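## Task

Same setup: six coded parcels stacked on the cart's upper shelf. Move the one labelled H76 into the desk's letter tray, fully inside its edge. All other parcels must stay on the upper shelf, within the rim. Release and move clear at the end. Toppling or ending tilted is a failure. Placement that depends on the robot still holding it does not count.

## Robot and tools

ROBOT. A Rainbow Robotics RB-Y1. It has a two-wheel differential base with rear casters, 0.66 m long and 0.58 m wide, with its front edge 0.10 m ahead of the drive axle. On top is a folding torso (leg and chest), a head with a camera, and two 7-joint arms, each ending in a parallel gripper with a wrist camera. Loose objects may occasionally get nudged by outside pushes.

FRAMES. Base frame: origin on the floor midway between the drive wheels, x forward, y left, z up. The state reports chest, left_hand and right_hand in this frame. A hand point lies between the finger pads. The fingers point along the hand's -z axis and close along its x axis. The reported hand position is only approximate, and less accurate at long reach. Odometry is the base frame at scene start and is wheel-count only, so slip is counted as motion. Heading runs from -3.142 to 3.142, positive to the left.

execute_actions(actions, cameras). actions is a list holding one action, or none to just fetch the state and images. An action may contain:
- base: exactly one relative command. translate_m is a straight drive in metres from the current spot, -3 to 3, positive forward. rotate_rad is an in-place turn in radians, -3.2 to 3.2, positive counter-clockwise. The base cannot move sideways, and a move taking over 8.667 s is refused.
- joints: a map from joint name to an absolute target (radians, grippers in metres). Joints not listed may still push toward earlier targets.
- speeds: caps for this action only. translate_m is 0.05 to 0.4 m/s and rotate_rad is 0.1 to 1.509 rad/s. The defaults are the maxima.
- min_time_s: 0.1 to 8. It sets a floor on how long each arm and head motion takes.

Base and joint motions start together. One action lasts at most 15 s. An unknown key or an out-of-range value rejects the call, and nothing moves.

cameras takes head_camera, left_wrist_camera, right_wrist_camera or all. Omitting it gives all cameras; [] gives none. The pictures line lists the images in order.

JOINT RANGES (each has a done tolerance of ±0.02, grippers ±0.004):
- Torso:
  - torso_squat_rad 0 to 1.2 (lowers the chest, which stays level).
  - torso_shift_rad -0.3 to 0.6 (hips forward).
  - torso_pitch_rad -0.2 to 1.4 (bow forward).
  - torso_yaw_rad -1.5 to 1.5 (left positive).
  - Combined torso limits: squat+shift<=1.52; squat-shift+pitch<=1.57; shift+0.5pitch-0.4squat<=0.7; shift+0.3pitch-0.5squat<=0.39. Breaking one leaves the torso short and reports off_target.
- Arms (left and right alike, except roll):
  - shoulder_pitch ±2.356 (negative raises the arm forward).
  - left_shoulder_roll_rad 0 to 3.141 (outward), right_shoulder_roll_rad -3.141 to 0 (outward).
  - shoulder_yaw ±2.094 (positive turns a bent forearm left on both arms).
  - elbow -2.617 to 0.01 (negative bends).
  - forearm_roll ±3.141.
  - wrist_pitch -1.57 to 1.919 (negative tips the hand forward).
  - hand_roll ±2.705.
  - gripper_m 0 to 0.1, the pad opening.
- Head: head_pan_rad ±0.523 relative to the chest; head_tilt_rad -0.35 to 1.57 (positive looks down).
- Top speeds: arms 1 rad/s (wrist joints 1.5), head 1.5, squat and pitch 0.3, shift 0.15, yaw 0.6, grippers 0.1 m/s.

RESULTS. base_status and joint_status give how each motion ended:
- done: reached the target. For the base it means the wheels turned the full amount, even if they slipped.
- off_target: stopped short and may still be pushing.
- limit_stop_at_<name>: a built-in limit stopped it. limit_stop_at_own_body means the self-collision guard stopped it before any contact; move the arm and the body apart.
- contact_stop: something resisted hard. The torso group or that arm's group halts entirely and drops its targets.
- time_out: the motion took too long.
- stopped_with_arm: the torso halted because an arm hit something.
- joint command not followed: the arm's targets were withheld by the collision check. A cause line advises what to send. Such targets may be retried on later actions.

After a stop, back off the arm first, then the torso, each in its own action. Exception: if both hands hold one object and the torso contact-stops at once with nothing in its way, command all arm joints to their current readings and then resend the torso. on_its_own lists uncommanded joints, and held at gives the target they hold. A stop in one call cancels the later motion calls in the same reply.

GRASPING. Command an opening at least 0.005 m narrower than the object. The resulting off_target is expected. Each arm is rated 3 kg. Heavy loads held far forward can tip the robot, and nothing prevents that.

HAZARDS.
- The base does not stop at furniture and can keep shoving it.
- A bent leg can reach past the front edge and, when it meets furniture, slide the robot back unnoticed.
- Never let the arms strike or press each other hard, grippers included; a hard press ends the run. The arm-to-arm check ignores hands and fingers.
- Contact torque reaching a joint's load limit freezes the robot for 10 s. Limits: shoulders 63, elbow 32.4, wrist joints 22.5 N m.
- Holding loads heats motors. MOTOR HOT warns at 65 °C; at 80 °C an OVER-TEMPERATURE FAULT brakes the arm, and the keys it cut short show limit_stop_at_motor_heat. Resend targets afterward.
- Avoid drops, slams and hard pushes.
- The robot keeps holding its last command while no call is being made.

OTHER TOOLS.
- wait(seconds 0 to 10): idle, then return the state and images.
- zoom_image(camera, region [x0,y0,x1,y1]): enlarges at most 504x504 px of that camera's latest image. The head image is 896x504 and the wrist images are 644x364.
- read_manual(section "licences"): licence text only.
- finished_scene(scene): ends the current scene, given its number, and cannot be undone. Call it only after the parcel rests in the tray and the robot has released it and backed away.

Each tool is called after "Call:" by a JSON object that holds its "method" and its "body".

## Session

Call:
{"method": "execute_actions", "body": {"actions": [], "cameras": ["head_camera"]}}

Scene clock: 0.00 s.
base_odometry: x=+0.000 y=+0.000 heading=+0.000 (m, m, rad; odometry frame)
base_status: not commanded
joint_positions: torso_squat_rad=+0.350 torso_shift_rad=+0.001 torso_pitch_rad=+0.000 torso_yaw_rad=+0.000 left_shoulder_pitch_rad=+0.031 left_shoulder_roll_rad=+0.035 left_shoulder_yaw_rad=-0.055 left_elbow_rad=-0.203 left_forearm_roll_rad=+0.000 left_wrist_pitch_rad=+0.041 left_hand_roll_rad=+0.031 left_gripper_m=+0.099 right_shoulder_pitch_rad=+0.017 right_shoulder_roll_rad=-0.025 right_shoulder_yaw_rad=+0.011 right_elbow_rad=-0.111 right_forearm_roll_rad=+0.039 right_wrist_pitch_rad=+0.022 right_hand_roll_rad=-0.010 right_gripper_m=+0.100 head_pan_rad=+0.001 head_tilt_rad=+0.401
joint_status: not commanded
chest: x=-0.2276 y=+0.0000 z=+1.2476 quat_wxyz=(+1.000, +0.000, +0.000, +0.000) (m; base frame)
left_hand: x=-0.1612 y=+0.2427 z=+0.5650 quat_wxyz=(+0.998, +0.014, -0.066, -0.008) (m; base frame)
right_hand: x=-0.1911 y=-0.2389 z=+0.5636 quat_wxyz=(+0.999, -0.013, -0.036, +0.018) (m; base frame)
pictures: head_camera
Images, in order (width x height): head_camera 896x504.

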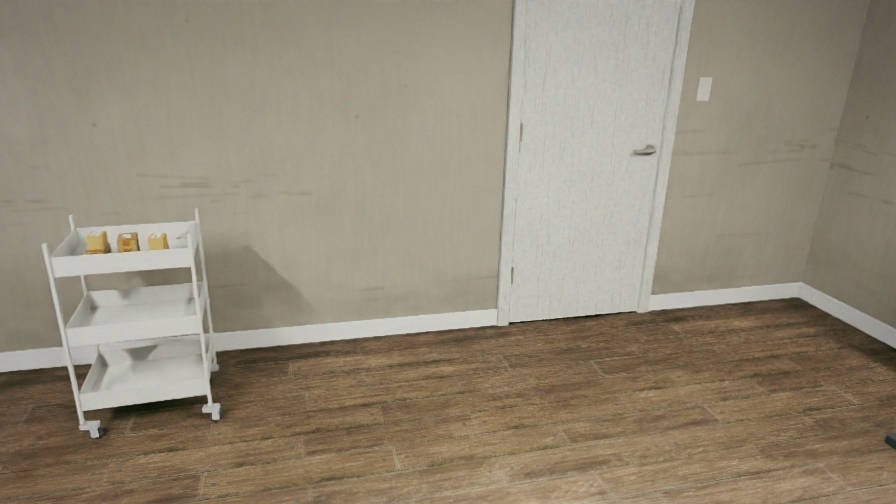

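Call:
{"method": "execute_actions", "body": {"actions": [{"base":{"rotate_rad":0.52}}], "cameras": []}}

Call:
{"method": "execute_actions", "body": {"actions": [{"base":{"translate_m":1.77},"joints":{"head_tilt_rad":1.0,"head_pan_rad":0.3,"torso_yaw_rad":-0.3,"torso_squat_rad":0.5,"left_shoulder_pitch_rad":-1.173,"left_shoulder_roll_rad":0.209,"left_shoulder_yaw_rad":0.321,"left_elbow_rad":-0.5,"left_wrist_pitch_rad":1.65,"left_forearm_roll_rad":0,"left_hand_roll_rad":1.57}}], "cameras": ["head_camera","left_wrist_camera"]}}

Scene clock: 10.53 s.
base_odometry: x=+0.000 y=+0.000 heading=+0.519 (m, m, rad; odometry frame)
base_status: done
joint_positions: torso_squat_rad=+0.350 torso_shift_rad=+0.001 torso_pitch_rad=+0.000 torso_yaw_rad=+0.000 left_shoulder_pitch_rad=+0.031 left_shoulder_roll_rad=+0.035 left_shoulder_yaw_rad=-0.055 left_elbow_rad=-0.203 left_forearm_roll_rad=+0.000 left_wrist_pitch_rad=+0.041 left_hand_roll_rad=+0.031 left_gripper_m=+0.099 right_shoulder_pitch_rad=+0.017 right_shoulder_roll_rad=-0.025 right_shoulder_yaw_rad=+0.011 right_elbow_rad=-0.111 right_forearm_roll_rad=+0.039 right_wrist_pitch_rad=+0.022 right_hand_roll_rad=-0.010 right_gripper_m=+0.100 head_pan_rad=+0.001 head_tilt_rad=+0.401
joint_status: not commanded
chest: x=-0.2276 y=+0.0000 z=+1.2476 quat_wxyz=(+1.000, +0.000, +0.000, +0.000) (m; base frame)
left_hand: x=-0.1612 y=+0.2427 z=+0.5650 quat_wxyz=(+0.998, +0.014, -0.066, -0.008) (m; base frame)
right_hand: x=-0.1911 y=-0.2389 z=+0.5636 quat_wxyz=(+0.999, -0.013, -0.036, +0.018) (m; base frame)
pictures: none
No camera images: the call's "cameras" was empty. Leave "cameras" out to get every camera's image.

Scene clock: 16.40 s.
base_odometry: x=+1.536 y=+0.879 heading=+0.520 (m, m, rad; odometry frame)
base_status: done
joint_positions: torso_squat_rad=+0.500 torso_shift_rad=+0.001 torso_pitch_rad=+0.000 torso_yaw_rad=-0.300 left_shoulder_pitch_rad=-1.173 left_shoulder_roll_rad=+0.209 left_shoulder_yaw_rad=+0.321 left_elbow_rad=-0.500 left_forearm_roll_rad=+0.000 left_wrist_pitch_rad=+1.650 left_hand_roll_rad=+1.570 left_gripper_m=+0.099 right_shoulder_pitch_rad=+0.017 right_shoulder_roll_rad=-0.025 right_shoulder_yaw_rad=+0.011 right_elbow_rad=-0.111 right_forearm_roll_rad=+0.039 right_wrist_pitch_rad=+0.022 right_hand_roll_rad=-0.010 right_gripper_m=+0.100 head_pan_rad=+0.300 head_tilt_rad=+1.000
joint_status: all done
chest: x=-0.2275 y=+0.0000 z=+1.2042 quat_wxyz=(+0.989, +0.000, +0.000, -0.149) (m; base frame)
left_hand: x=+0.3364 y=+0.0556 z=+0.9587 quat_wxyz=(+0.805, +0.000, +0.000, +0.593) (m; base frame)
right_hand: x=-0.2634 y=-0.2391 z=+0.5203 quat_wxyz=(+0.991, -0.019, -0.034, -0.132) (m; base frame)
pictures: head_camera, left_wrist_camera
Images, in order (width x height): head_camera 896x504, left_wrist_camera 644x364.

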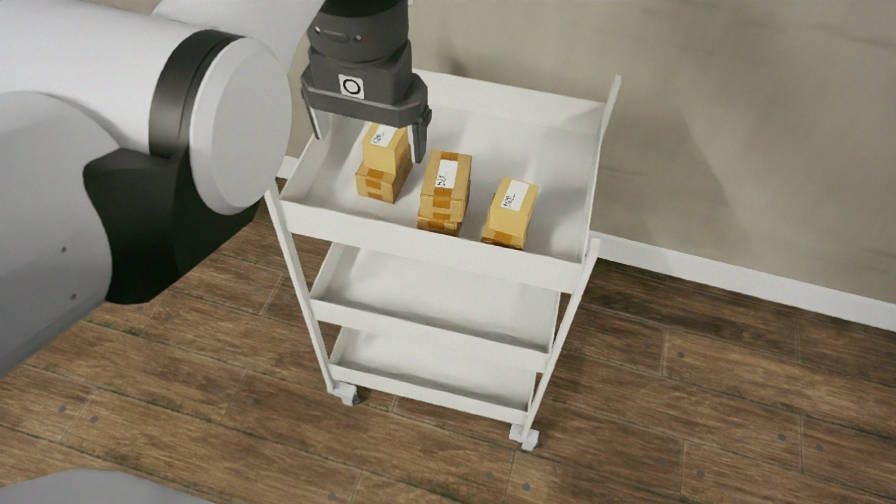

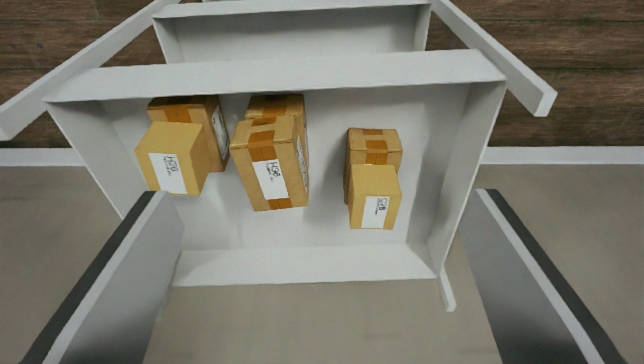

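Call:
{"method": "zoom_image", "body": {"camera": "left_wrist_camera", "region": [130,130,420,240]}}

Region (130, 130, 420, 240) of left_wrist_camera's 644x364 image, scaled by 1.738, with more detail than that image has; it fills the top 191 rows of this view, and the rest is white.

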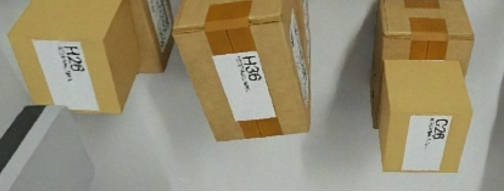

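Call:
{"method": "execute_actions", "body": {"actions": [{"base":{"translate_m":0.115},"joints":{"head_pan_rad":0.5,"torso_yaw_rad":-0.62,"torso_squat_rad":0.8,"left_hand_roll_rad":1.9}}], "cameras": ["head_camera","left_wrist_camera"]}}

Scene clock: 26.20 s.
base_odometry: x=+1.636 y=+0.936 heading=+0.520 (m, m, rad; odometry frame)
base_status: done
joint_positions: torso_squat_rad=+0.800 torso_shift_rad=+0.001 torso_pitch_rad=+0.000 torso_yaw_rad=-0.620 left_shoulder_pitch_rad=-1.173 left_shoulder_roll_rad=+0.209 left_shoulder_yaw_rad=+0.321 left_elbow_rad=-0.500 left_forearm_roll_rad=+0.000 left_wrist_pitch_rad=+1.650 left_hand_roll_rad=+1.900 left_gripper_m=+0.099 right_shoulder_pitch_rad=+0.017 right_shoulder_roll_rad=-0.025 right_shoulder_yaw_rad=+0.011 right_elbow_rad=-0.111 right_forearm_roll_rad=+0.039 right_wrist_pitch_rad=+0.022 right_hand_roll_rad=-0.010 right_gripper_m=+0.100 head_pan_rad=+0.500 head_tilt_rad=+1.000
joint_status: all done
chest: x=-0.2277 y=+0.0000 z=+1.0776 quat_wxyz=(+0.952, +0.000, +0.000, -0.305) (m; base frame)
left_hand: x=+0.3252 y=-0.1246 z=+0.8321 quat_wxyz=(+0.802, +0.000, +0.000, +0.597) (m; base frame)
right_hand: x=-0.3368 y=-0.2158 z=+0.3937 quat_wxyz=(+0.957, -0.024, -0.030, -0.288) (m; base frame)
pictures: head_camera, left_wrist_camera
Images, in order (width x height): head_camera 896x504, left_wrist_camera 644x364.

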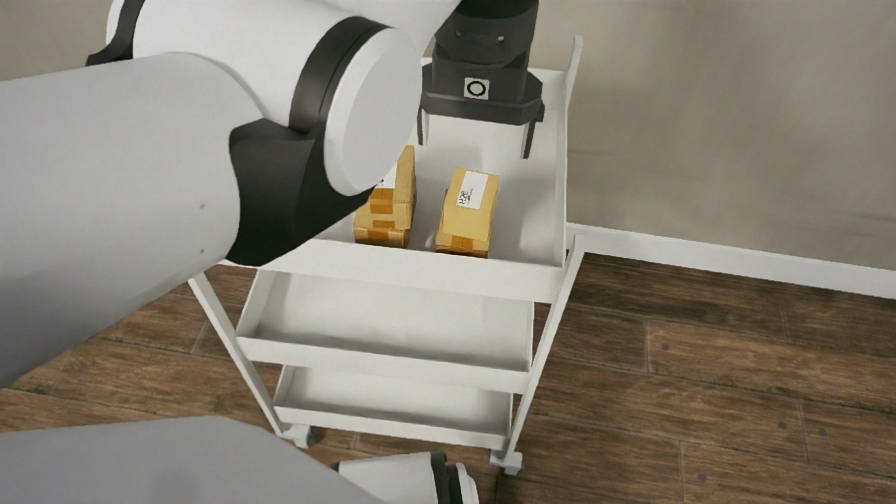

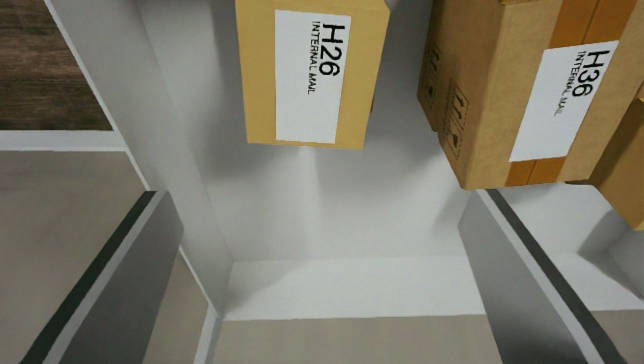

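Call:
{"method": "execute_actions", "body": {"actions": [{"joints":{"torso_squat_rad":0.935,"torso_shift_rad":-0.03,"torso_yaw_rad":-0.625,"left_hand_roll_rad":1.86,"left_gripper_m":0.08}}], "cameras": ["left_wrist_camera"]}}

Call:
{"method": "execute_actions", "body": {"actions": [{"joints":{"left_gripper_m":0.04}}], "cameras": []}}

Call:
{"method": "execute_actions", "body": {"actions": [{"joints":{"left_elbow_rad":-0.6,"left_wrist_pitch_rad":1.75}}], "cameras": []}}

Call:
{"method": "execute_actions", "body": {"actions": [{"joints":{"torso_squat_rad":0.86,"torso_shift_rad":0.24,"torso_yaw_rad":-0.69,"left_hand_roll_rad":1.95}}], "cameras": ["head_camera","left_wrist_camera"]}}

Scene clock: 39.47 s.
base_odometry: x=+1.636 y=+0.936 heading=+0.520 (m, m, rad; odometry frame)
base_status: not commanded
joint_positions: torso_squat_rad=+0.935 torso_shift_rad=-0.030 torso_pitch_rad=+0.000 torso_yaw_rad=-0.625 left_shoulder_pitch_rad=-1.173 left_shoulder_roll_rad=+0.209 left_shoulder_yaw_rad=+0.321 left_elbow_rad=-0.500 left_forearm_roll_rad=+0.000 left_wrist_pitch_rad=+1.650 left_hand_roll_rad=+1.860 left_gripper_m=+0.080 right_shoulder_pitch_rad=+0.017 right_shoulder_roll_rad=-0.025 right_shoulder_yaw_rad=+0.011 right_elbow_rad=-0.111 right_forearm_roll_rad=+0.039 right_wrist_pitch_rad=+0.022 right_hand_roll_rad=-0.010 right_gripper_m=+0.100 head_pan_rad=+0.500 head_tilt_rad=+1.000
joint_status: all done
chest: x=-0.2404 y=+0.0000 z=+1.0054 quat_wxyz=(+0.952, +0.000, +0.000, -0.307) (m; base frame)
left_hand: x=+0.3118 y=-0.1272 z=+0.7598 quat_wxyz=(+0.815, +0.000, +0.000, +0.579) (m; base frame)
right_hand: x=-0.3506 y=-0.2152 z=+0.3215 quat_wxyz=(+0.956, -0.024, -0.030, -0.290) (m; base frame)
pictures: left_wrist_camera
Images, in order (width x height): left_wrist_camera 644x364.

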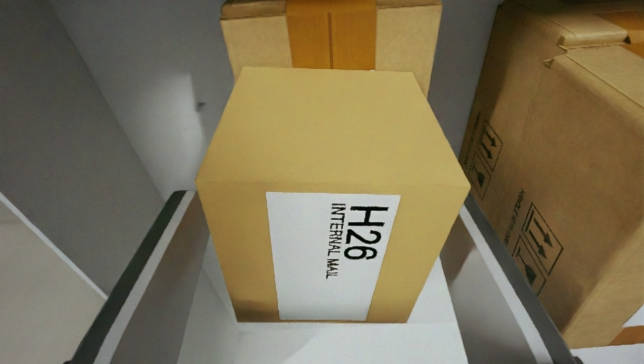

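Scene clock: 40.37 s.
base_odometry: x=+1.636 y=+0.936 heading=+0.520 (m, m, rad; odometry frame)
base_status: not commanded
joint_positions: torso_squat_rad=+0.935 torso_shift_rad=-0.030 torso_pitch_rad=+0.000 torso_yaw_rad=-0.625 left_shoulder_pitch_rad=-1.173 left_shoulder_roll_rad=+0.209 left_shoulder_yaw_rad=+0.321 left_elbow_rad=-0.500 left_forearm_roll_rad=+0.000 left_wrist_pitch_rad=+1.650 left_hand_roll_rad=+1.860 left_gripper_m=+0.049 right_shoulder_pitch_rad=+0.017 right_shoulder_roll_rad=-0.025 right_shoulder_yaw_rad=+0.011 right_elbow_rad=-0.111 right_forearm_roll_rad=+0.039 right_wrist_pitch_rad=+0.022 right_hand_roll_rad=-0.010 right_gripper_m=+0.100 head_pan_rad=+0.500 head_tilt_rad=+1.000
joint_status: left_gripper_m off_target (ended at +0.049, target +0.040)
chest: x=-0.2404 y=+0.0000 z=+1.0054 quat_wxyz=(+0.952, +0.000, +0.000, -0.307) (m; base frame)
left_hand: x=+0.3118 y=-0.1272 z=+0.7598 quat_wxyz=(+0.815, +0.000, +0.000, +0.579) (m; base frame)
right_hand: x=-0.3506 y=-0.2152 z=+0.3215 quat_wxyz=(+0.956, -0.024, -0.030, -0.290) (m; base frame)
pictures: none
No camera images: the call's "cameras" was empty. Leave "cameras" out to get every camera's image.

Scene clock: 41.03 s.
base_odometry: x=+1.636 y=+0.936 heading=+0.520 (m, m, rad; odometry frame)
base_status: not commanded
joint_positions: torso_squat_rad=+0.935 torso_shift_rad=-0.030 torso_pitch_rad=+0.000 torso_yaw_rad=-0.625 left_shoulder_pitch_rad=-1.173 left_shoulder_roll_rad=+0.209 left_shoulder_yaw_rad=+0.321 left_elbow_rad=-0.600 left_forearm_roll_rad=+0.000 left_wrist_pitch_rad=+1.750 left_hand_roll_rad=+1.860 left_gripper_m=+0.049 right_shoulder_pitch_rad=+0.017 right_shoulder_roll_rad=-0.025 right_shoulder_yaw_rad=+0.011 right_elbow_rad=-0.111 right_forearm_roll_rad=+0.039 right_wrist_pitch_rad=+0.022 right_hand_roll_rad=-0.010 right_gripper_m=+0.100 head_pan_rad=+0.500 head_tilt_rad=+1.000
joint_status: all done
chest: x=-0.2404 y=+0.0000 z=+1.0054 quat_wxyz=(+0.952, +0.000, +0.000, -0.307) (m; base frame)
left_hand: x=+0.3116 y=-0.1271 z=+0.7855 quat_wxyz=(+0.815, +0.000, +0.000, +0.579) (m; base frame)
right_hand: x=-0.3506 y=-0.2152 z=+0.3215 quat_wxyz=(+0.956, -0.024, -0.030, -0.290) (m; base frame)
pictures: none
No camera images: the call's "cameras" was empty. Leave "cameras" out to get every camera's image.

Scene clock: 43.63 s.
base_odometry: x=+1.636 y=+0.936 heading=+0.520 (m, m, rad; odometry frame)
base_status: not commanded
joint_positions: torso_squat_rad=+0.860 torso_shift_rad=+0.240 torso_pitch_rad=+0.000 torso_yaw_rad=-0.690 left_shoulder_pitch_rad=-1.173 left_shoulder_roll_rad=+0.209 left_shoulder_yaw_rad=+0.321 left_elbow_rad=-0.600 left_forearm_roll_rad=+0.000 left_wrist_pitch_rad=+1.750 left_hand_roll_rad=+1.950 left_gripper_m=+0.049 right_shoulder_pitch_rad=+0.017 right_shoulder_roll_rad=-0.025 right_shoulder_yaw_rad=+0.011 right_elbow_rad=-0.111 right_forearm_roll_rad=+0.039 right_wrist_pitch_rad=+0.022 right_hand_roll_rad=-0.010 right_gripper_m=+0.100 head_pan_rad=+0.500 head_tilt_rad=+1.000
joint_status: all done
chest: x=-0.1193 y=+0.0000 z=+1.0335 quat_wxyz=(+0.941, +0.000, +0.000, -0.338) (m; base frame)
left_hand: x=+0.4233 y=-0.1627 z=+0.8136 quat_wxyz=(+0.808, +0.000, +0.000, +0.589) (m; base frame)
right_hand: x=-0.2434 y=-0.2076 z=+0.3497 quat_wxyz=(+0.946, -0.025, -0.029, -0.321) (m; base frame)
pictures: head_camera, left_wrist_camera
Images, in order (width x height): head_camera 896x504, left_wrist_camera 644x364.

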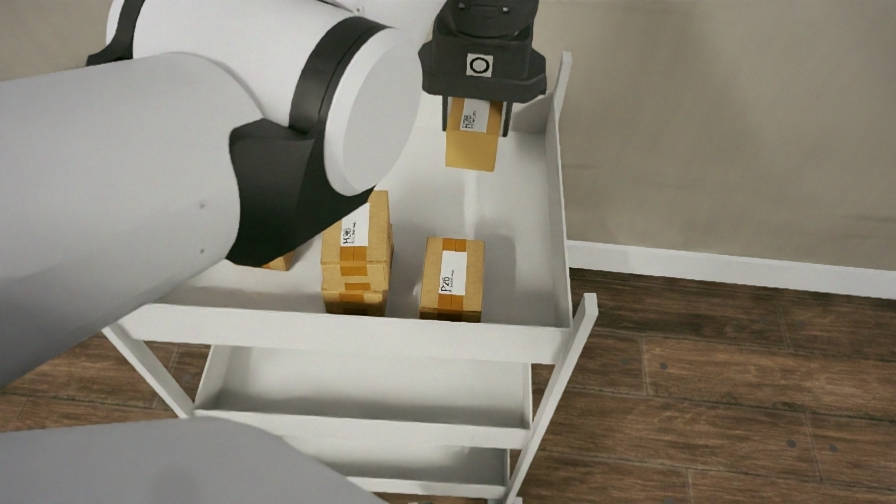

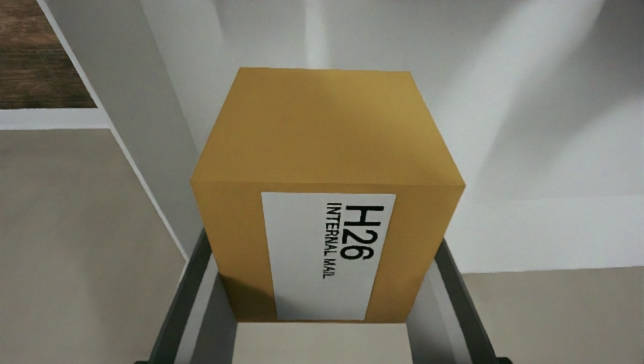

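Call:
{"method": "execute_actions", "body": {"actions": [{"joints":{"left_elbow_rad":-0.24,"left_wrist_pitch_rad":1.39},"min_time_s":1.2}], "cameras": ["head_camera","left_wrist_camera"]}}

Call:
{"method": "execute_actions", "body": {"actions": [{"joints":{"left_gripper_m":0.085}}], "cameras": ["left_wrist_camera"]}}

Call:
{"method": "execute_actions", "body": {"actions": [{"joints":{"left_elbow_rad":-0.7,"left_wrist_pitch_rad":1.85}}], "cameras": []}}

Call:
{"method": "execute_actions", "body": {"actions": [{"joints":{"torso_shift_rad":0.0,"torso_yaw_rad":-0.46,"left_hand_roll_rad":1.8}}], "cameras": ["head_camera","left_wrist_camera"]}}

Scene clock: 54.30 s.
base_odometry: x=+1.636 y=+0.936 heading=+0.520 (m, m, rad; odometry frame)
base_status: not commanded
joint_positions: torso_squat_rad=+0.860 torso_shift_rad=+0.240 torso_pitch_rad=+0.000 torso_yaw_rad=-0.690 left_shoulder_pitch_rad=-1.173 left_shoulder_roll_rad=+0.209 left_shoulder_yaw_rad=+0.321 left_elbow_rad=-0.240 left_forearm_roll_rad=+0.000 left_wrist_pitch_rad=+1.390 left_hand_roll_rad=+1.950 left_gripper_m=+0.049 right_shoulder_pitch_rad=+0.017 right_shoulder_roll_rad=-0.025 right_shoulder_yaw_rad=+0.011 right_elbow_rad=-0.111 right_forearm_roll_rad=+0.039 right_wrist_pitch_rad=+0.022 right_hand_roll_rad=-0.010 right_gripper_m=+0.100 head_pan_rad=+0.500 head_tilt_rad=+1.000
joint_status: all done
chest: x=-0.1193 y=+0.0000 z=+1.0335 quat_wxyz=(+0.941, +0.000, +0.000, -0.338) (m; base frame)
left_hand: x=+0.4147 y=-0.1556 z=+0.7220 quat_wxyz=(+0.808, +0.000, +0.000, +0.589) (m; base frame)
right_hand: x=-0.2434 y=-0.2076 z=+0.3497 quat_wxyz=(+0.946, -0.025, -0.029, -0.321) (m; base frame)
pictures: head_camera, left_wrist_camera
Images, in order (width x height): head_camera 896x504, left_wrist_camera 644x364.

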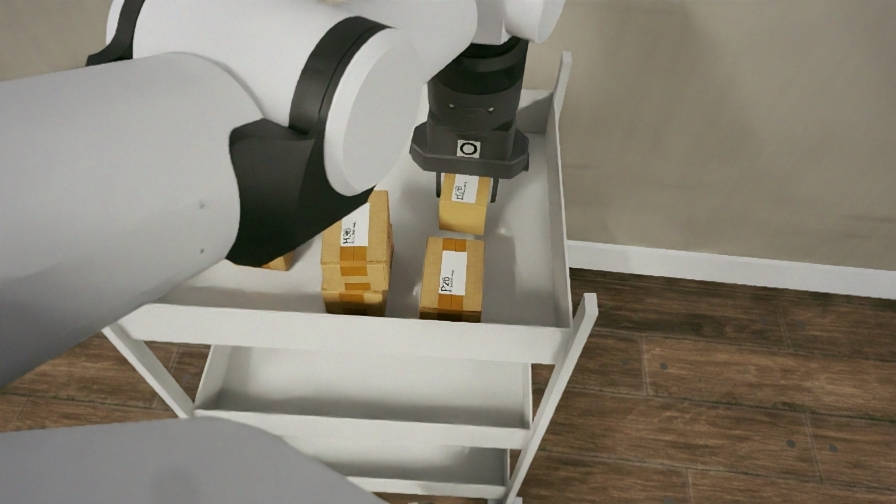

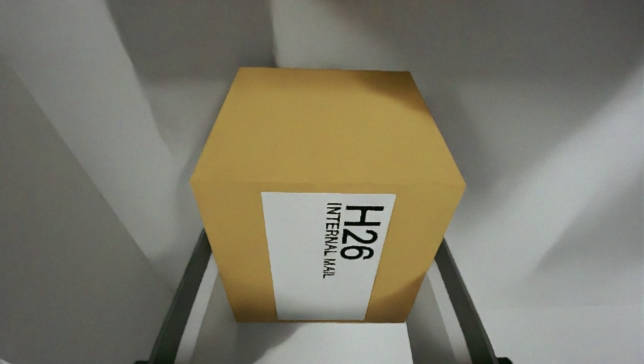

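Scene clock: 55.23 s.
base_odometry: x=+1.636 y=+0.936 heading=+0.520 (m, m, rad; odometry frame)
base_status: not commanded
joint_positions: torso_squat_rad=+0.860 torso_shift_rad=+0.240 torso_pitch_rad=+0.000 torso_yaw_rad=-0.690 left_shoulder_pitch_rad=-1.173 left_shoulder_roll_rad=+0.209 left_shoulder_yaw_rad=+0.321 left_elbow_rad=-0.240 left_forearm_roll_rad=+0.000 left_wrist_pitch_rad=+1.390 left_hand_roll_rad=+1.950 left_gripper_m=+0.085 right_shoulder_pitch_rad=+0.017 right_shoulder_roll_rad=-0.025 right_shoulder_yaw_rad=+0.011 right_elbow_rad=-0.111 right_forearm_roll_rad=+0.039 right_wrist_pitch_rad=+0.022 right_hand_roll_rad=-0.010 right_gripper_m=+0.100 head_pan_rad=+0.500 head_tilt_rad=+1.000
joint_status: all done
chest: x=-0.1193 y=+0.0000 z=+1.0335 quat_wxyz=(+0.941, +0.000, +0.000, -0.338) (m; base frame)
left_hand: x=+0.4147 y=-0.1556 z=+0.7220 quat_wxyz=(+0.808, +0.000, +0.000, +0.589) (m; base frame)
right_hand: x=-0.2434 y=-0.2076 z=+0.3497 quat_wxyz=(+0.946, -0.025, -0.029, -0.321) (m; base frame)
pictures: left_wrist_camera
Images, in order (width x height): left_wrist_camera 644x364.

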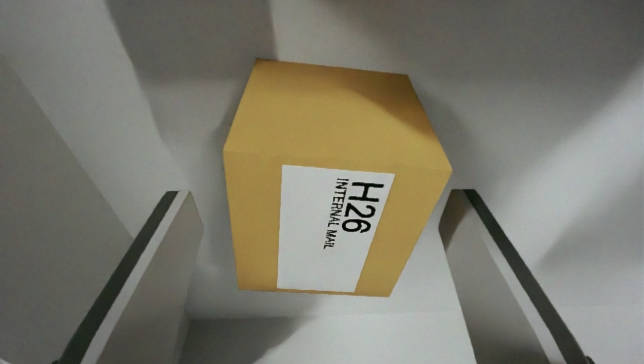

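Scene clock: 56.30 s.
base_odometry: x=+1.636 y=+0.936 heading=+0.520 (m, m, rad; odometry frame)
base_status: not commanded
joint_positions: torso_squat_rad=+0.860 torso_shift_rad=+0.240 torso_pitch_rad=+0.000 torso_yaw_rad=-0.690 left_shoulder_pitch_rad=-1.173 left_shoulder_roll_rad=+0.209 left_shoulder_yaw_rad=+0.321 left_elbow_rad=-0.700 left_forearm_roll_rad=+0.000 left_wrist_pitch_rad=+1.850 left_hand_roll_rad=+1.950 left_gripper_m=+0.085 right_shoulder_pitch_rad=+0.017 right_shoulder_roll_rad=-0.025 right_shoulder_yaw_rad=+0.011 right_elbow_rad=-0.111 right_forearm_roll_rad=+0.039 right_wrist_pitch_rad=+0.022 right_hand_roll_rad=-0.010 right_gripper_m=+0.100 head_pan_rad=+0.500 head_tilt_rad=+1.000
joint_status: all done
chest: x=-0.1193 y=+0.0000 z=+1.0335 quat_wxyz=(+0.941, +0.000, +0.000, -0.338) (m; base frame)
left_hand: x=+0.4211 y=-0.1609 z=+0.8392 quat_wxyz=(+0.808, +0.000, +0.000, +0.589) (m; base frame)
right_hand: x=-0.2433 y=-0.2076 z=+0.3497 quat_wxyz=(+0.946, -0.025, -0.029, -0.321) (m; base frame)
pictures: none
No camera images: the call's "cameras" was empty. Leave "cameras" out to get every camera's image.

Scene clock: 58.70 s.
base_odometry: x=+1.636 y=+0.936 heading=+0.520 (m, m, rad; odometry frame)
base_status: not commanded
joint_positions: torso_squat_rad=+0.860 torso_shift_rad=+0.000 torso_pitch_rad=+0.000 torso_yaw_rad=-0.460 left_shoulder_pitch_rad=-1.173 left_shoulder_roll_rad=+0.209 left_shoulder_yaw_rad=+0.321 left_elbow_rad=-0.700 left_forearm_roll_rad=+0.000 left_wrist_pitch_rad=+1.850 left_hand_roll_rad=+1.800 left_gripper_m=+0.085 right_shoulder_pitch_rad=+0.017 right_shoulder_roll_rad=-0.025 right_shoulder_yaw_rad=+0.011 right_elbow_rad=-0.111 right_forearm_roll_rad=+0.039 right_wrist_pitch_rad=+0.022 right_hand_roll_rad=-0.010 right_gripper_m=+0.100 head_pan_rad=+0.500 head_tilt_rad=+1.000
joint_status: all done
chest: x=-0.2279 y=+0.0000 z=+1.0466 quat_wxyz=(+0.974, +0.000, +0.000, -0.228) (m; base frame)
left_hand: x=+0.3350 y=-0.0335 z=+0.8524 quat_wxyz=(+0.784, +0.000, +0.000, +0.621) (m; base frame)
right_hand: x=-0.3013 y=-0.2304 z=+0.3627 quat_wxyz=(+0.977, -0.021, -0.032, -0.210) (m; base frame)
pictures: head_camera, left_wrist_camera
Images, in order (width x height): head_camera 896x504, left_wrist_camera 644x364.

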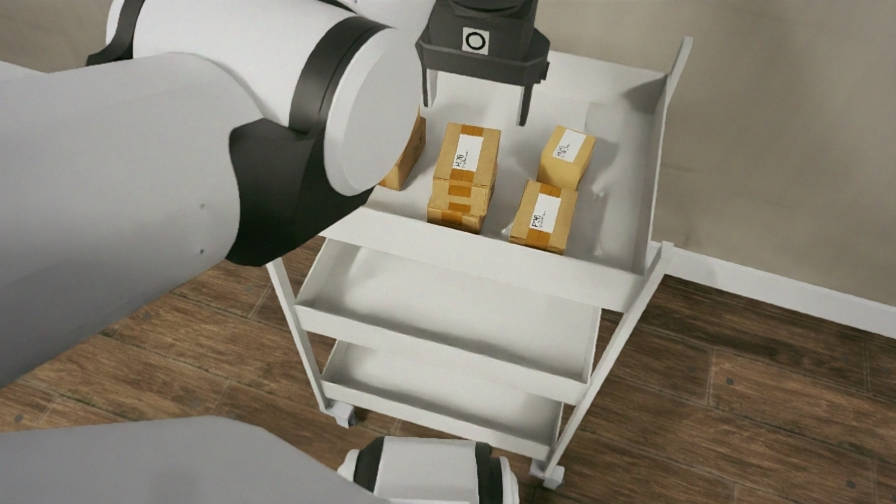

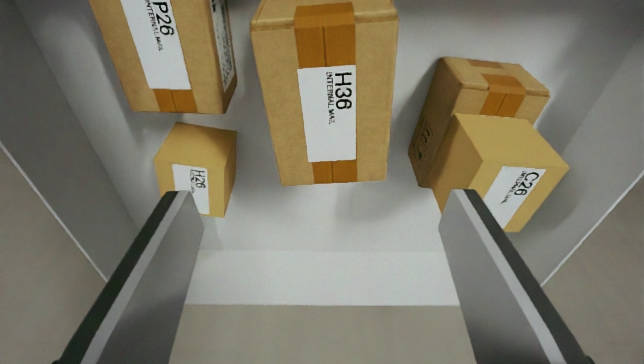

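Call:
{"method": "execute_actions", "body": {"actions": [{"joints":{"torso_shift_rad":0.03,"torso_yaw_rad":-0.448,"left_hand_roll_rad":1.84,"left_gripper_m":0.095,"left_elbow_rad":-0.34,"left_wrist_pitch_rad":1.49},"min_time_s":1}], "cameras": ["left_wrist_camera"]}}

Call:
{"method": "execute_actions", "body": {"actions": [{"joints":{"left_gripper_m":0.05}}], "cameras": []}}

Call:
{"method": "execute_actions", "body": {"actions": [{"joints":{"left_elbow_rad":-0.46,"left_wrist_pitch_rad":1.61}}], "cameras": []}}

Call:
{"method": "execute_actions", "body": {"actions": [{"joints":{"torso_shift_rad":-0.02,"torso_yaw_rad":-0.625,"left_hand_roll_rad":1.93}}], "cameras": ["head_camera","left_wrist_camera"]}}

Scene clock: 70.00 s.
base_odometry: x=+1.636 y=+0.936 heading=+0.520 (m, m, rad; odometry frame)
base_status: not commanded
joint_positions: torso_squat_rad=+0.860 torso_shift_rad=+0.030 torso_pitch_rad=+0.000 torso_yaw_rad=-0.448 left_shoulder_pitch_rad=-1.173 left_shoulder_roll_rad=+0.209 left_shoulder_yaw_rad=+0.321 left_elbow_rad=-0.340 left_forearm_roll_rad=+0.000 left_wrist_pitch_rad=+1.490 left_hand_roll_rad=+1.840 left_gripper_m=+0.095 right_shoulder_pitch_rad=+0.017 right_shoulder_roll_rad=-0.025 right_shoulder_yaw_rad=+0.011 right_elbow_rad=-0.111 right_forearm_roll_rad=+0.039 right_wrist_pitch_rad=+0.022 right_hand_roll_rad=-0.010 right_gripper_m=+0.100 head_pan_rad=+0.500 head_tilt_rad=+1.000
joint_status: all done
chest: x=-0.2141 y=+0.0000 z=+1.0464 quat_wxyz=(+0.975, +0.000, +0.000, -0.222) (m; base frame)
left_hand: x=+0.3474 y=-0.0259 z=+0.7599 quat_wxyz=(+0.767, +0.000, +0.000, +0.641) (m; base frame)
right_hand: x=-0.2849 y=-0.2312 z=+0.3625 quat_wxyz=(+0.978, -0.021, -0.032, -0.205) (m; base frame)
pictures: left_wrist_camera
Images, in order (width x height): left_wrist_camera 644x364.

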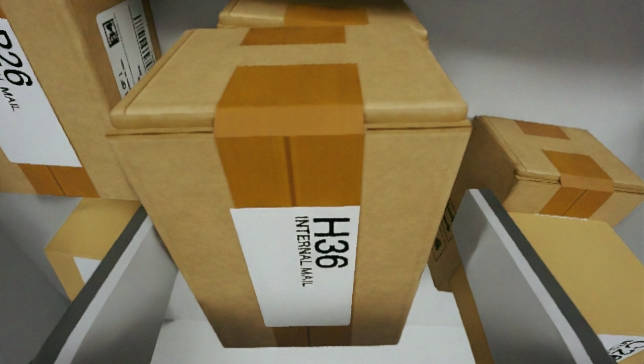

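Scene clock: 70.93 s.
base_odometry: x=+1.636 y=+0.936 heading=+0.520 (m, m, rad; odometry frame)
base_status: not commanded
joint_positions: torso_squat_rad=+0.860 torso_shift_rad=+0.030 torso_pitch_rad=+0.000 torso_yaw_rad=-0.448 left_shoulder_pitch_rad=-1.173 left_shoulder_roll_rad=+0.209 left_shoulder_yaw_rad=+0.321 left_elbow_rad=-0.340 left_forearm_roll_rad=+0.000 left_wrist_pitch_rad=+1.490 left_hand_roll_rad=+1.840 left_gripper_m=+0.059 right_shoulder_pitch_rad=+0.017 right_shoulder_roll_rad=-0.025 right_shoulder_yaw_rad=+0.011 right_elbow_rad=-0.111 right_forearm_roll_rad=+0.039 right_wrist_pitch_rad=+0.022 right_hand_roll_rad=-0.010 right_gripper_m=+0.100 head_pan_rad=+0.500 head_tilt_rad=+1.000
joint_status: left_gripper_m off_target (ended at +0.059, target +0.050)
chest: x=-0.2141 y=+0.0000 z=+1.0464 quat_wxyz=(+0.975, +0.000, +0.000, -0.222) (m; base frame)
left_hand: x=+0.3474 y=-0.0259 z=+0.7599 quat_wxyz=(+0.767, +0.000, +0.000, +0.641) (m; base frame)
right_hand: x=-0.2849 y=-0.2312 z=+0.3625 quat_wxyz=(+0.978, -0.021, -0.032, -0.205) (m; base frame)
pictures: none
No camera images: the call's "cameras" was empty. Leave "cameras" out to get every camera's image.

Scene clock: 71.63 s.
base_odometry: x=+1.636 y=+0.936 heading=+0.520 (m, m, rad; odometry frame)
base_status: not commanded
joint_positions: torso_squat_rad=+0.860 torso_shift_rad=+0.030 torso_pitch_rad=+0.000 torso_yaw_rad=-0.448 left_shoulder_pitch_rad=-1.173 left_shoulder_roll_rad=+0.209 left_shoulder_yaw_rad=+0.321 left_elbow_rad=-0.460 left_forearm_roll_rad=+0.000 left_wrist_pitch_rad=+1.610 left_hand_roll_rad=+1.840 left_gripper_m=+0.059 right_shoulder_pitch_rad=+0.017 right_shoulder_roll_rad=-0.025 right_shoulder_yaw_rad=+0.011 right_elbow_rad=-0.111 right_forearm_roll_rad=+0.039 right_wrist_pitch_rad=+0.022 right_hand_roll_rad=-0.010 right_gripper_m=+0.100 head_pan_rad=+0.500 head_tilt_rad=+1.000
joint_status: all done
chest: x=-0.2142 y=+0.0000 z=+1.0464 quat_wxyz=(+0.975, +0.000, +0.000, -0.222) (m; base frame)
left_hand: x=+0.3512 y=-0.0277 z=+0.7904 quat_wxyz=(+0.767, +0.000, +0.000, +0.641) (m; base frame)
right_hand: x=-0.2849 y=-0.2312 z=+0.3625 quat_wxyz=(+0.978, -0.021, -0.032, -0.205) (m; base frame)
pictures: none
No camera images: the call's "cameras" was empty. Leave "cameras" out to get every camera's image.

Scene clock: 72.73 s.
base_odometry: x=+1.636 y=+0.936 heading=+0.520 (m, m, rad; odometry frame)
base_status: not commanded
joint_positions: torso_squat_rad=+0.860 torso_shift_rad=-0.020 torso_pitch_rad=+0.000 torso_yaw_rad=-0.625 left_shoulder_pitch_rad=-1.173 left_shoulder_roll_rad=+0.209 left_shoulder_yaw_rad=+0.321 left_elbow_rad=-0.460 left_forearm_roll_rad=+0.000 left_wrist_pitch_rad=+1.610 left_hand_roll_rad=+1.930 left_gripper_m=+0.059 right_shoulder_pitch_rad=+0.017 right_shoulder_roll_rad=-0.025 right_shoulder_yaw_rad=+0.011 right_elbow_rad=-0.111 right_forearm_roll_rad=+0.039 right_wrist_pitch_rad=+0.022 right_hand_roll_rad=-0.010 right_gripper_m=+0.100 head_pan_rad=+0.500 head_tilt_rad=+1.000
joint_status: all done
chest: x=-0.2371 y=+0.0000 z=+1.0465 quat_wxyz=(+0.952, +0.000, +0.000, -0.307) (m; base frame)
left_hand: x=+0.3146 y=-0.1269 z=+0.7906 quat_wxyz=(+0.795, +0.000, +0.000, +0.607) (m; base frame)
right_hand: x=-0.3473 y=-0.2152 z=+0.3626 quat_wxyz=(+0.956, -0.024, -0.030, -0.290) (m; base frame)
pictures: head_camera, left_wrist_camera
Images, in order (width x height): head_camera 896x504, left_wrist_camera 644x364.

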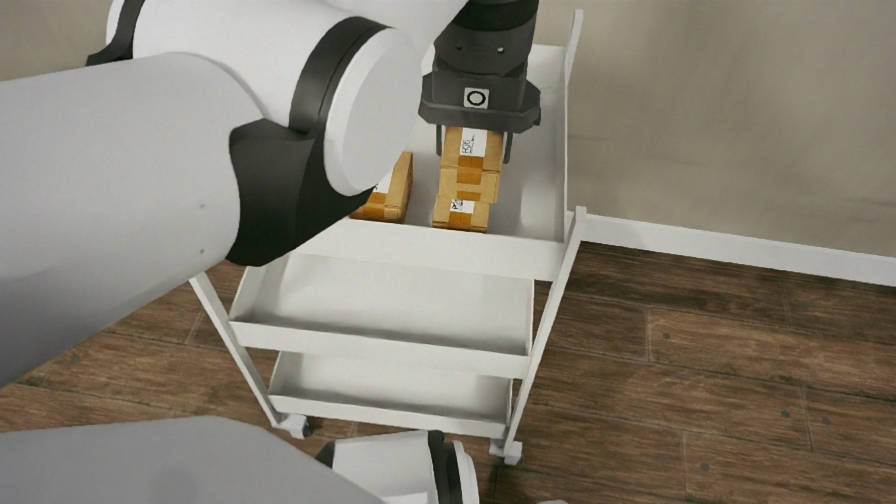

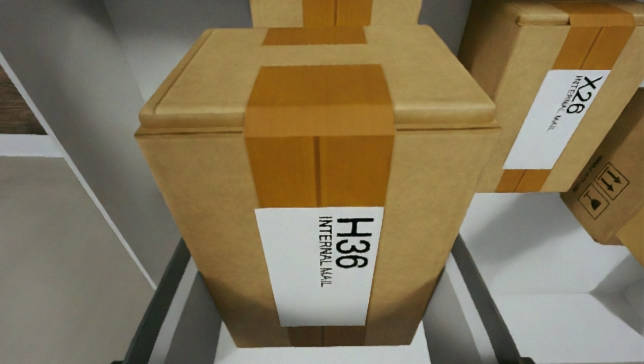

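Call:
{"method": "execute_actions", "body": {"actions": [{"joints":{"left_elbow_rad":-0.345,"left_wrist_pitch_rad":1.495},"min_time_s":0.8}], "cameras": []}}

Call:
{"method": "execute_actions", "body": {"actions": [{"joints":{"left_gripper_m":0.09}}], "cameras": ["left_wrist_camera"]}}

Call:
{"method": "execute_actions", "body": {"actions": [{"joints":{"left_elbow_rad":-0.65,"left_wrist_pitch_rad":1.8}}], "cameras": []}}

Call:
{"method": "execute_actions", "body": {"actions": [{"joints":{"torso_shift_rad":0.147,"torso_yaw_rad":-0.3,"left_hand_roll_rad":1.55}}], "cameras": ["head_camera","left_wrist_camera"]}}

Scene clock: 82.53 s.
base_odometry: x=+1.636 y=+0.936 heading=+0.520 (m, m, rad; odometry frame)
base_status: not commanded
joint_positions: torso_squat_rad=+0.860 torso_shift_rad=-0.020 torso_pitch_rad=+0.000 torso_yaw_rad=-0.625 left_shoulder_pitch_rad=-1.173 left_shoulder_roll_rad=+0.209 left_shoulder_yaw_rad=+0.321 left_elbow_rad=-0.345 left_forearm_roll_rad=+0.000 left_wrist_pitch_rad=+1.495 left_hand_roll_rad=+1.930 left_gripper_m=+0.059 right_shoulder_pitch_rad=+0.017 right_shoulder_roll_rad=-0.025 right_shoulder_yaw_rad=+0.011 right_elbow_rad=-0.111 right_forearm_roll_rad=+0.039 right_wrist_pitch_rad=+0.022 right_hand_roll_rad=-0.010 right_gripper_m=+0.100 head_pan_rad=+0.500 head_tilt_rad=+1.000
joint_status: all done
chest: x=-0.2371 y=+0.0000 z=+1.0465 quat_wxyz=(+0.952, +0.000, +0.000, -0.307) (m; base frame)
left_hand: x=+0.3113 y=-0.1245 z=+0.7613 quat_wxyz=(+0.795, +0.000, +0.000, +0.607) (m; base frame)
right_hand: x=-0.3473 y=-0.2152 z=+0.3626 quat_wxyz=(+0.956, -0.024, -0.030, -0.290) (m; base frame)
pictures: none
No camera images: the call's "cameras" was empty. Leave "cameras" out to get every camera's image.

Scene clock: 83.43 s.
base_odometry: x=+1.636 y=+0.936 heading=+0.520 (m, m, rad; odometry frame)
base_status: not commanded
joint_positions: torso_squat_rad=+0.860 torso_shift_rad=-0.020 torso_pitch_rad=+0.000 torso_yaw_rad=-0.625 left_shoulder_pitch_rad=-1.173 left_shoulder_roll_rad=+0.209 left_shoulder_yaw_rad=+0.321 left_elbow_rad=-0.345 left_forearm_roll_rad=+0.000 left_wrist_pitch_rad=+1.495 left_hand_roll_rad=+1.930 left_gripper_m=+0.090 right_shoulder_pitch_rad=+0.017 right_shoulder_roll_rad=-0.025 right_shoulder_yaw_rad=+0.011 right_elbow_rad=-0.111 right_forearm_roll_rad=+0.039 right_wrist_pitch_rad=+0.022 right_hand_roll_rad=-0.010 right_gripper_m=+0.100 head_pan_rad=+0.500 head_tilt_rad=+1.000
joint_status: all done
chest: x=-0.2371 y=+0.0000 z=+1.0465 quat_wxyz=(+0.952, +0.000, +0.000, -0.307) (m; base frame)
left_hand: x=+0.3113 y=-0.1245 z=+0.7613 quat_wxyz=(+0.795, +0.000, +0.000, +0.607) (m; base frame)
right_hand: x=-0.3473 y=-0.2152 z=+0.3626 quat_wxyz=(+0.956, -0.024, -0.030, -0.290) (m; base frame)
pictures: left_wrist_camera
Images, in order (width x height): left_wrist_camera 644x364.

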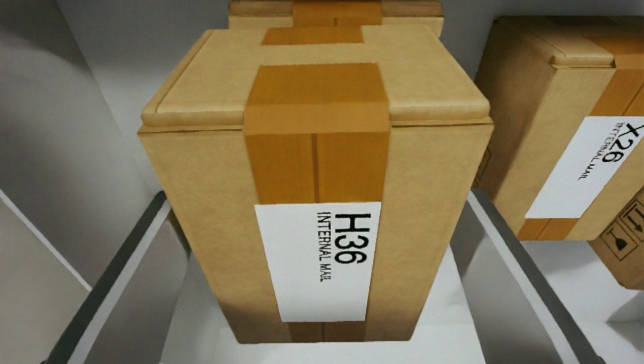

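Scene clock: 84.37 s.
base_odometry: x=+1.636 y=+0.936 heading=+0.520 (m, m, rad; odometry frame)
base_status: not commanded
joint_positions: torso_squat_rad=+0.860 torso_shift_rad=-0.020 torso_pitch_rad=+0.000 torso_yaw_rad=-0.625 left_shoulder_pitch_rad=-1.173 left_shoulder_roll_rad=+0.209 left_shoulder_yaw_rad=+0.321 left_elbow_rad=-0.650 left_forearm_roll_rad=+0.000 left_wrist_pitch_rad=+1.800 left_hand_roll_rad=+1.930 left_gripper_m=+0.090 right_shoulder_pitch_rad=+0.017 right_shoulder_roll_rad=-0.025 right_shoulder_yaw_rad=+0.011 right_elbow_rad=-0.111 right_forearm_roll_rad=+0.039 right_wrist_pitch_rad=+0.022 right_hand_roll_rad=-0.010 right_gripper_m=+0.100 head_pan_rad=+0.500 head_tilt_rad=+1.000
joint_status: all done
chest: x=-0.2371 y=+0.0000 z=+1.0465 quat_wxyz=(+0.952, +0.000, +0.000, -0.307) (m; base frame)
left_hand: x=+0.3141 y=-0.1265 z=+0.8395 quat_wxyz=(+0.795, +0.000, +0.000, +0.607) (m; base frame)
right_hand: x=-0.3473 y=-0.2152 z=+0.3626 quat_wxyz=(+0.956, -0.024, -0.030, -0.290) (m; base frame)
pictures: none
No camera images: the call's "cameras" was empty. Leave "cameras" out to get every camera's image.

Scene clock: 86.27 s.
base_odometry: x=+1.636 y=+0.936 heading=+0.520 (m, m, rad; odometry frame)
base_status: not commanded
joint_positions: torso_squat_rad=+0.860 torso_shift_rad=+0.147 torso_pitch_rad=+0.000 torso_yaw_rad=-0.300 left_shoulder_pitch_rad=-1.173 left_shoulder_roll_rad=+0.209 left_shoulder_yaw_rad=+0.321 left_elbow_rad=-0.650 left_forearm_roll_rad=+0.000 left_wrist_pitch_rad=+1.800 left_hand_roll_rad=+1.550 left_gripper_m=+0.090 right_shoulder_pitch_rad=+0.017 right_shoulder_roll_rad=-0.025 right_shoulder_yaw_rad=+0.011 right_elbow_rad=-0.111 right_forearm_roll_rad=+0.039 right_wrist_pitch_rad=+0.022 right_hand_roll_rad=-0.010 right_gripper_m=+0.100 head_pan_rad=+0.500 head_tilt_rad=+1.000
joint_status: all done
chest: x=-0.1610 y=+0.0000 z=+1.0417 quat_wxyz=(+0.989, +0.000, +0.000, -0.149) (m; base frame)
left_hand: x=+0.4017 y=+0.0562 z=+0.8346 quat_wxyz=(+0.811, +0.000, +0.000, +0.585) (m; base frame)
right_hand: x=-0.1968 y=-0.2391 z=+0.3578 quat_wxyz=(+0.991, -0.019, -0.034, -0.132) (m; base frame)
pictures: head_camera, left_wrist_camera
Images, in order (width x height): head_camera 896x504, left_wrist_camera 644x364.

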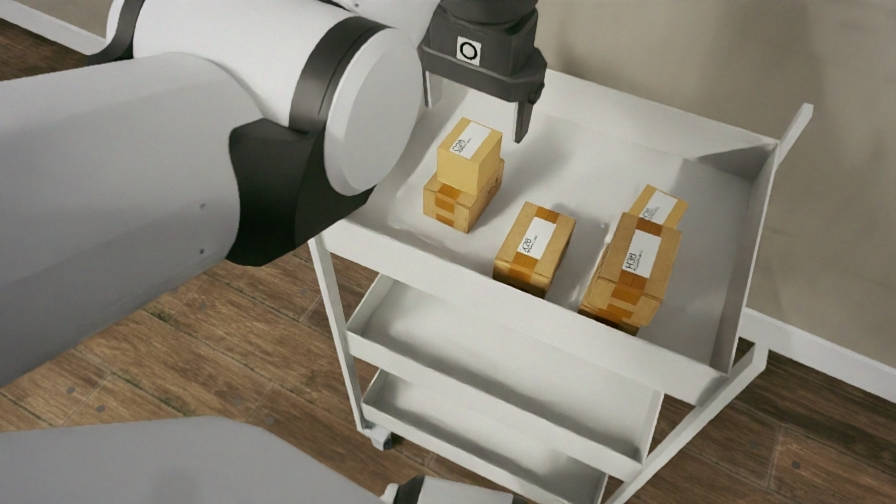

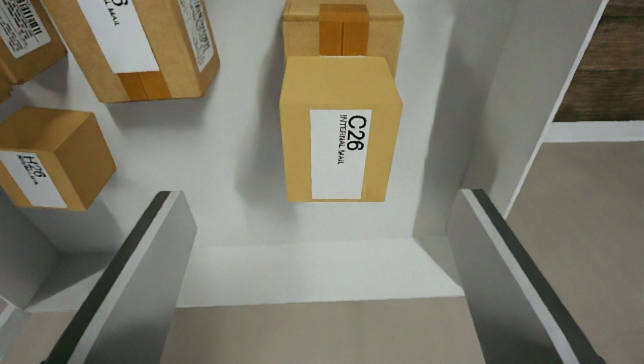

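Call:
{"method": "execute_actions", "body": {"actions": [{"joints":{"torso_shift_rad":0.21,"left_elbow_rad":-0.38,"left_wrist_pitch_rad":1.53},"min_time_s":1}], "cameras": ["left_wrist_camera"]}}

Call:
{"method": "execute_actions", "body": {"actions": [{"joints":{"left_gripper_m":0.04}}], "cameras": []}}

Call:
{"method": "execute_actions", "body": {"actions": [{"joints":{"left_elbow_rad":-0.45,"left_wrist_pitch_rad":1.6}}], "cameras": []}}

Call:
{"method": "execute_actions", "body": {"actions": [{"joints":{"torso_shift_rad":0.03,"torso_yaw_rad":-0.455,"left_hand_roll_rad":1.78}}], "cameras": []}}

Call:
{"method": "execute_actions", "body": {"actions": [{"joints":{"left_elbow_rad":-0.345,"left_wrist_pitch_rad":1.495},"min_time_s":0.8}], "cameras": ["head_camera","left_wrist_camera"]}}

Scene clock: 111.37 s.
base_odometry: x=+1.636 y=+0.936 heading=+0.520 (m, m, rad; odometry frame)
base_status: not commanded
joint_positions: torso_squat_rad=+0.860 torso_shift_rad=+0.210 torso_pitch_rad=+0.000 torso_yaw_rad=-0.300 left_shoulder_pitch_rad=-1.173 left_shoulder_roll_rad=+0.209 left_shoulder_yaw_rad=+0.321 left_elbow_rad=-0.380 left_forearm_roll_rad=+0.000 left_wrist_pitch_rad=+1.530 left_hand_roll_rad=+1.550 left_gripper_m=+0.090 right_shoulder_pitch_rad=+0.017 right_shoulder_roll_rad=-0.025 right_shoulder_yaw_rad=+0.011 right_elbow_rad=-0.111 right_forearm_roll_rad=+0.039 right_wrist_pitch_rad=+0.022 right_hand_roll_rad=-0.010 right_gripper_m=+0.100 head_pan_rad=+0.500 head_tilt_rad=+1.000
joint_status: all done
chest: x=-0.1326 y=+0.0000 z=+1.0366 quat_wxyz=(+0.989, +0.000, +0.000, -0.149) (m; base frame)
left_hand: x=+0.4283 y=+0.0567 z=+0.7602 quat_wxyz=(+0.811, +0.000, +0.000, +0.585) (m; base frame)
right_hand: x=-0.1685 y=-0.2391 z=+0.3527 quat_wxyz=(+0.991, -0.019, -0.034, -0.132) (m; base frame)
pictures: left_wrist_camera
Images, in order (width x height): left_wrist_camera 644x364.

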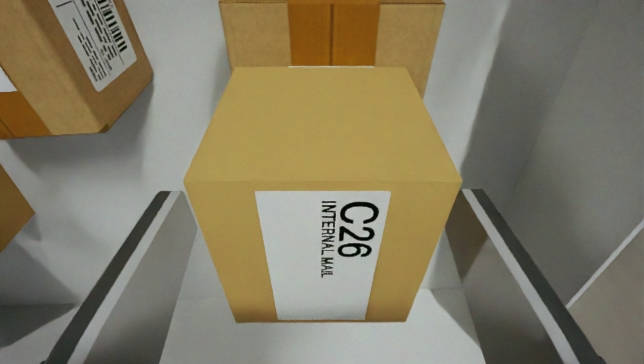

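Scene clock: 112.37 s.
base_odometry: x=+1.636 y=+0.936 heading=+0.520 (m, m, rad; odometry frame)
base_status: not commanded
joint_positions: torso_squat_rad=+0.860 torso_shift_rad=+0.210 torso_pitch_rad=+0.000 torso_yaw_rad=-0.300 left_shoulder_pitch_rad=-1.173 left_shoulder_roll_rad=+0.209 left_shoulder_yaw_rad=+0.321 left_elbow_rad=-0.380 left_forearm_roll_rad=+0.000 left_wrist_pitch_rad=+1.530 left_hand_roll_rad=+1.550 left_gripper_m=+0.049 right_shoulder_pitch_rad=+0.017 right_shoulder_roll_rad=-0.025 right_shoulder_yaw_rad=+0.011 right_elbow_rad=-0.111 right_forearm_roll_rad=+0.039 right_wrist_pitch_rad=+0.022 right_hand_roll_rad=-0.010 right_gripper_m=+0.100 head_pan_rad=+0.500 head_tilt_rad=+1.000
joint_status: left_gripper_m off_target (ended at +0.049, target +0.040)
chest: x=-0.1326 y=+0.0000 z=+1.0366 quat_wxyz=(+0.989, +0.000, +0.000, -0.149) (m; base frame)
left_hand: x=+0.4283 y=+0.0567 z=+0.7602 quat_wxyz=(+0.811, +0.000, +0.000, +0.585) (m; base frame)
right_hand: x=-0.1685 y=-0.2391 z=+0.3527 quat_wxyz=(+0.991, -0.019, -0.034, -0.132) (m; base frame)
pictures: none
No camera images: the call's "cameras" was empty. Leave "cameras" out to get every camera's image.

Scene clock: 112.97 s.
base_odometry: x=+1.636 y=+0.936 heading=+0.520 (m, m, rad; odometry frame)
base_status: not commanded
joint_positions: torso_squat_rad=+0.860 torso_shift_rad=+0.210 torso_pitch_rad=+0.000 torso_yaw_rad=-0.300 left_shoulder_pitch_rad=-1.173 left_shoulder_roll_rad=+0.209 left_shoulder_yaw_rad=+0.321 left_elbow_rad=-0.450 left_forearm_roll_rad=+0.000 left_wrist_pitch_rad=+1.600 left_hand_roll_rad=+1.550 left_gripper_m=+0.049 right_shoulder_pitch_rad=+0.017 right_shoulder_roll_rad=-0.025 right_shoulder_yaw_rad=+0.011 right_elbow_rad=-0.111 right_forearm_roll_rad=+0.039 right_wrist_pitch_rad=+0.022 right_hand_roll_rad=-0.010 right_gripper_m=+0.100 head_pan_rad=+0.500 head_tilt_rad=+1.000
joint_status: all done
chest: x=-0.1326 y=+0.0000 z=+1.0366 quat_wxyz=(+0.989, +0.000, +0.000, -0.149) (m; base frame)
left_hand: x=+0.4304 y=+0.0560 z=+0.7780 quat_wxyz=(+0.811, +0.000, +0.000, +0.585) (m; base frame)
right_hand: x=-0.1685 y=-0.2391 z=+0.3527 quat_wxyz=(+0.991, -0.019, -0.034, -0.132) (m; base frame)
pictures: none
No camera images: the call's "cameras" was empty. Leave "cameras" out to get every camera's image.

Scene clock: 114.93 s.
base_odometry: x=+1.636 y=+0.936 heading=+0.520 (m, m, rad; odometry frame)
base_status: not commanded
joint_positions: torso_squat_rad=+0.860 torso_shift_rad=+0.030 torso_pitch_rad=+0.000 torso_yaw_rad=-0.455 left_shoulder_pitch_rad=-1.173 left_shoulder_roll_rad=+0.209 left_shoulder_yaw_rad=+0.321 left_elbow_rad=-0.450 left_forearm_roll_rad=+0.000 left_wrist_pitch_rad=+1.600 left_hand_roll_rad=+1.780 left_gripper_m=+0.049 right_shoulder_pitch_rad=+0.017 right_shoulder_roll_rad=-0.025 right_shoulder_yaw_rad=+0.011 right_elbow_rad=-0.111 right_forearm_roll_rad=+0.039 right_wrist_pitch_rad=+0.022 right_hand_roll_rad=-0.010 right_gripper_m=+0.100 head_pan_rad=+0.500 head_tilt_rad=+1.000
joint_status: all done
chest: x=-0.2142 y=+0.0000 z=+1.0464 quat_wxyz=(+0.974, +0.000, +0.000, -0.226) (m; base frame)
left_hand: x=+0.3508 y=-0.0316 z=+0.7879 quat_wxyz=(+0.788, +0.000, +0.000, +0.615) (m; base frame)
right_hand: x=-0.2865 y=-0.2307 z=+0.3625 quat_wxyz=(+0.977, -0.021, -0.032, -0.208) (m; base frame)
pictures: none
No camera images: the call's "cameras" was empty. Leave "cameras" out to get every camera's image.

Scene clock: 116.03 s.
base_odometry: x=+1.636 y=+0.936 heading=+0.520 (m, m, rad; odometry frame)
base_status: not commanded
joint_positions: torso_squat_rad=+0.860 torso_shift_rad=+0.030 torso_pitch_rad=+0.000 torso_yaw_rad=-0.455 left_shoulder_pitch_rad=-1.173 left_shoulder_roll_rad=+0.209 left_shoulder_yaw_rad=+0.321 left_elbow_rad=-0.345 left_forearm_roll_rad=+0.000 left_wrist_pitch_rad=+1.495 left_hand_roll_rad=+1.780 left_gripper_m=+0.049 right_shoulder_pitch_rad=+0.017 right_shoulder_roll_rad=-0.025 right_shoulder_yaw_rad=+0.011 right_elbow_rad=-0.111 right_forearm_roll_rad=+0.039 right_wrist_pitch_rad=+0.022 right_hand_roll_rad=-0.010 right_gripper_m=+0.100 head_pan_rad=+0.500 head_tilt_rad=+1.000
joint_status: all done
chest: x=-0.2142 y=+0.0000 z=+1.0464 quat_wxyz=(+0.974, +0.000, +0.000, -0.226) (m; base frame)
left_hand: x=+0.3473 y=-0.0299 z=+0.7612 quat_wxyz=(+0.788, +0.000, +0.000, +0.615) (m; base frame)
right_hand: x=-0.2865 y=-0.2307 z=+0.3625 quat_wxyz=(+0.977, -0.021, -0.032, -0.208) (m; base frame)
pictures: head_camera, left_wrist_camera
Images, in order (width x height): head_camera 896x504, left_wrist_camera 644x364.

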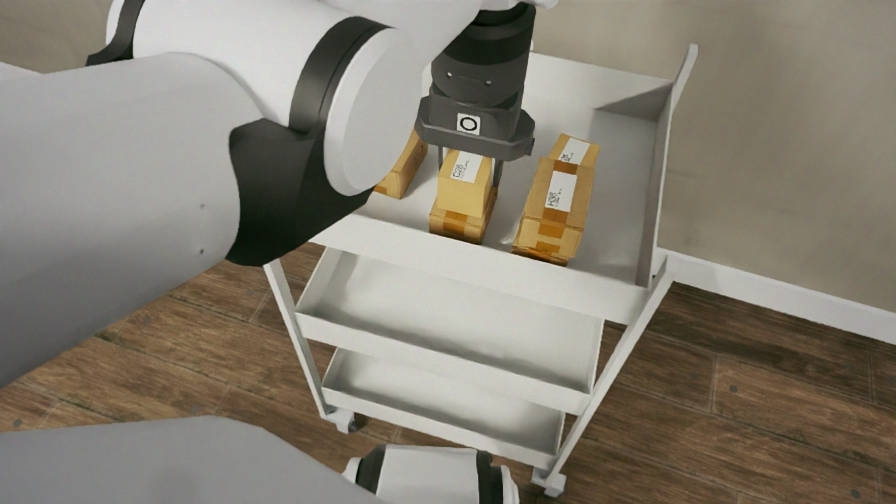

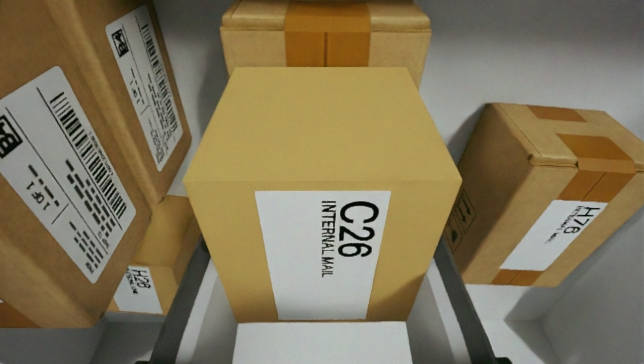

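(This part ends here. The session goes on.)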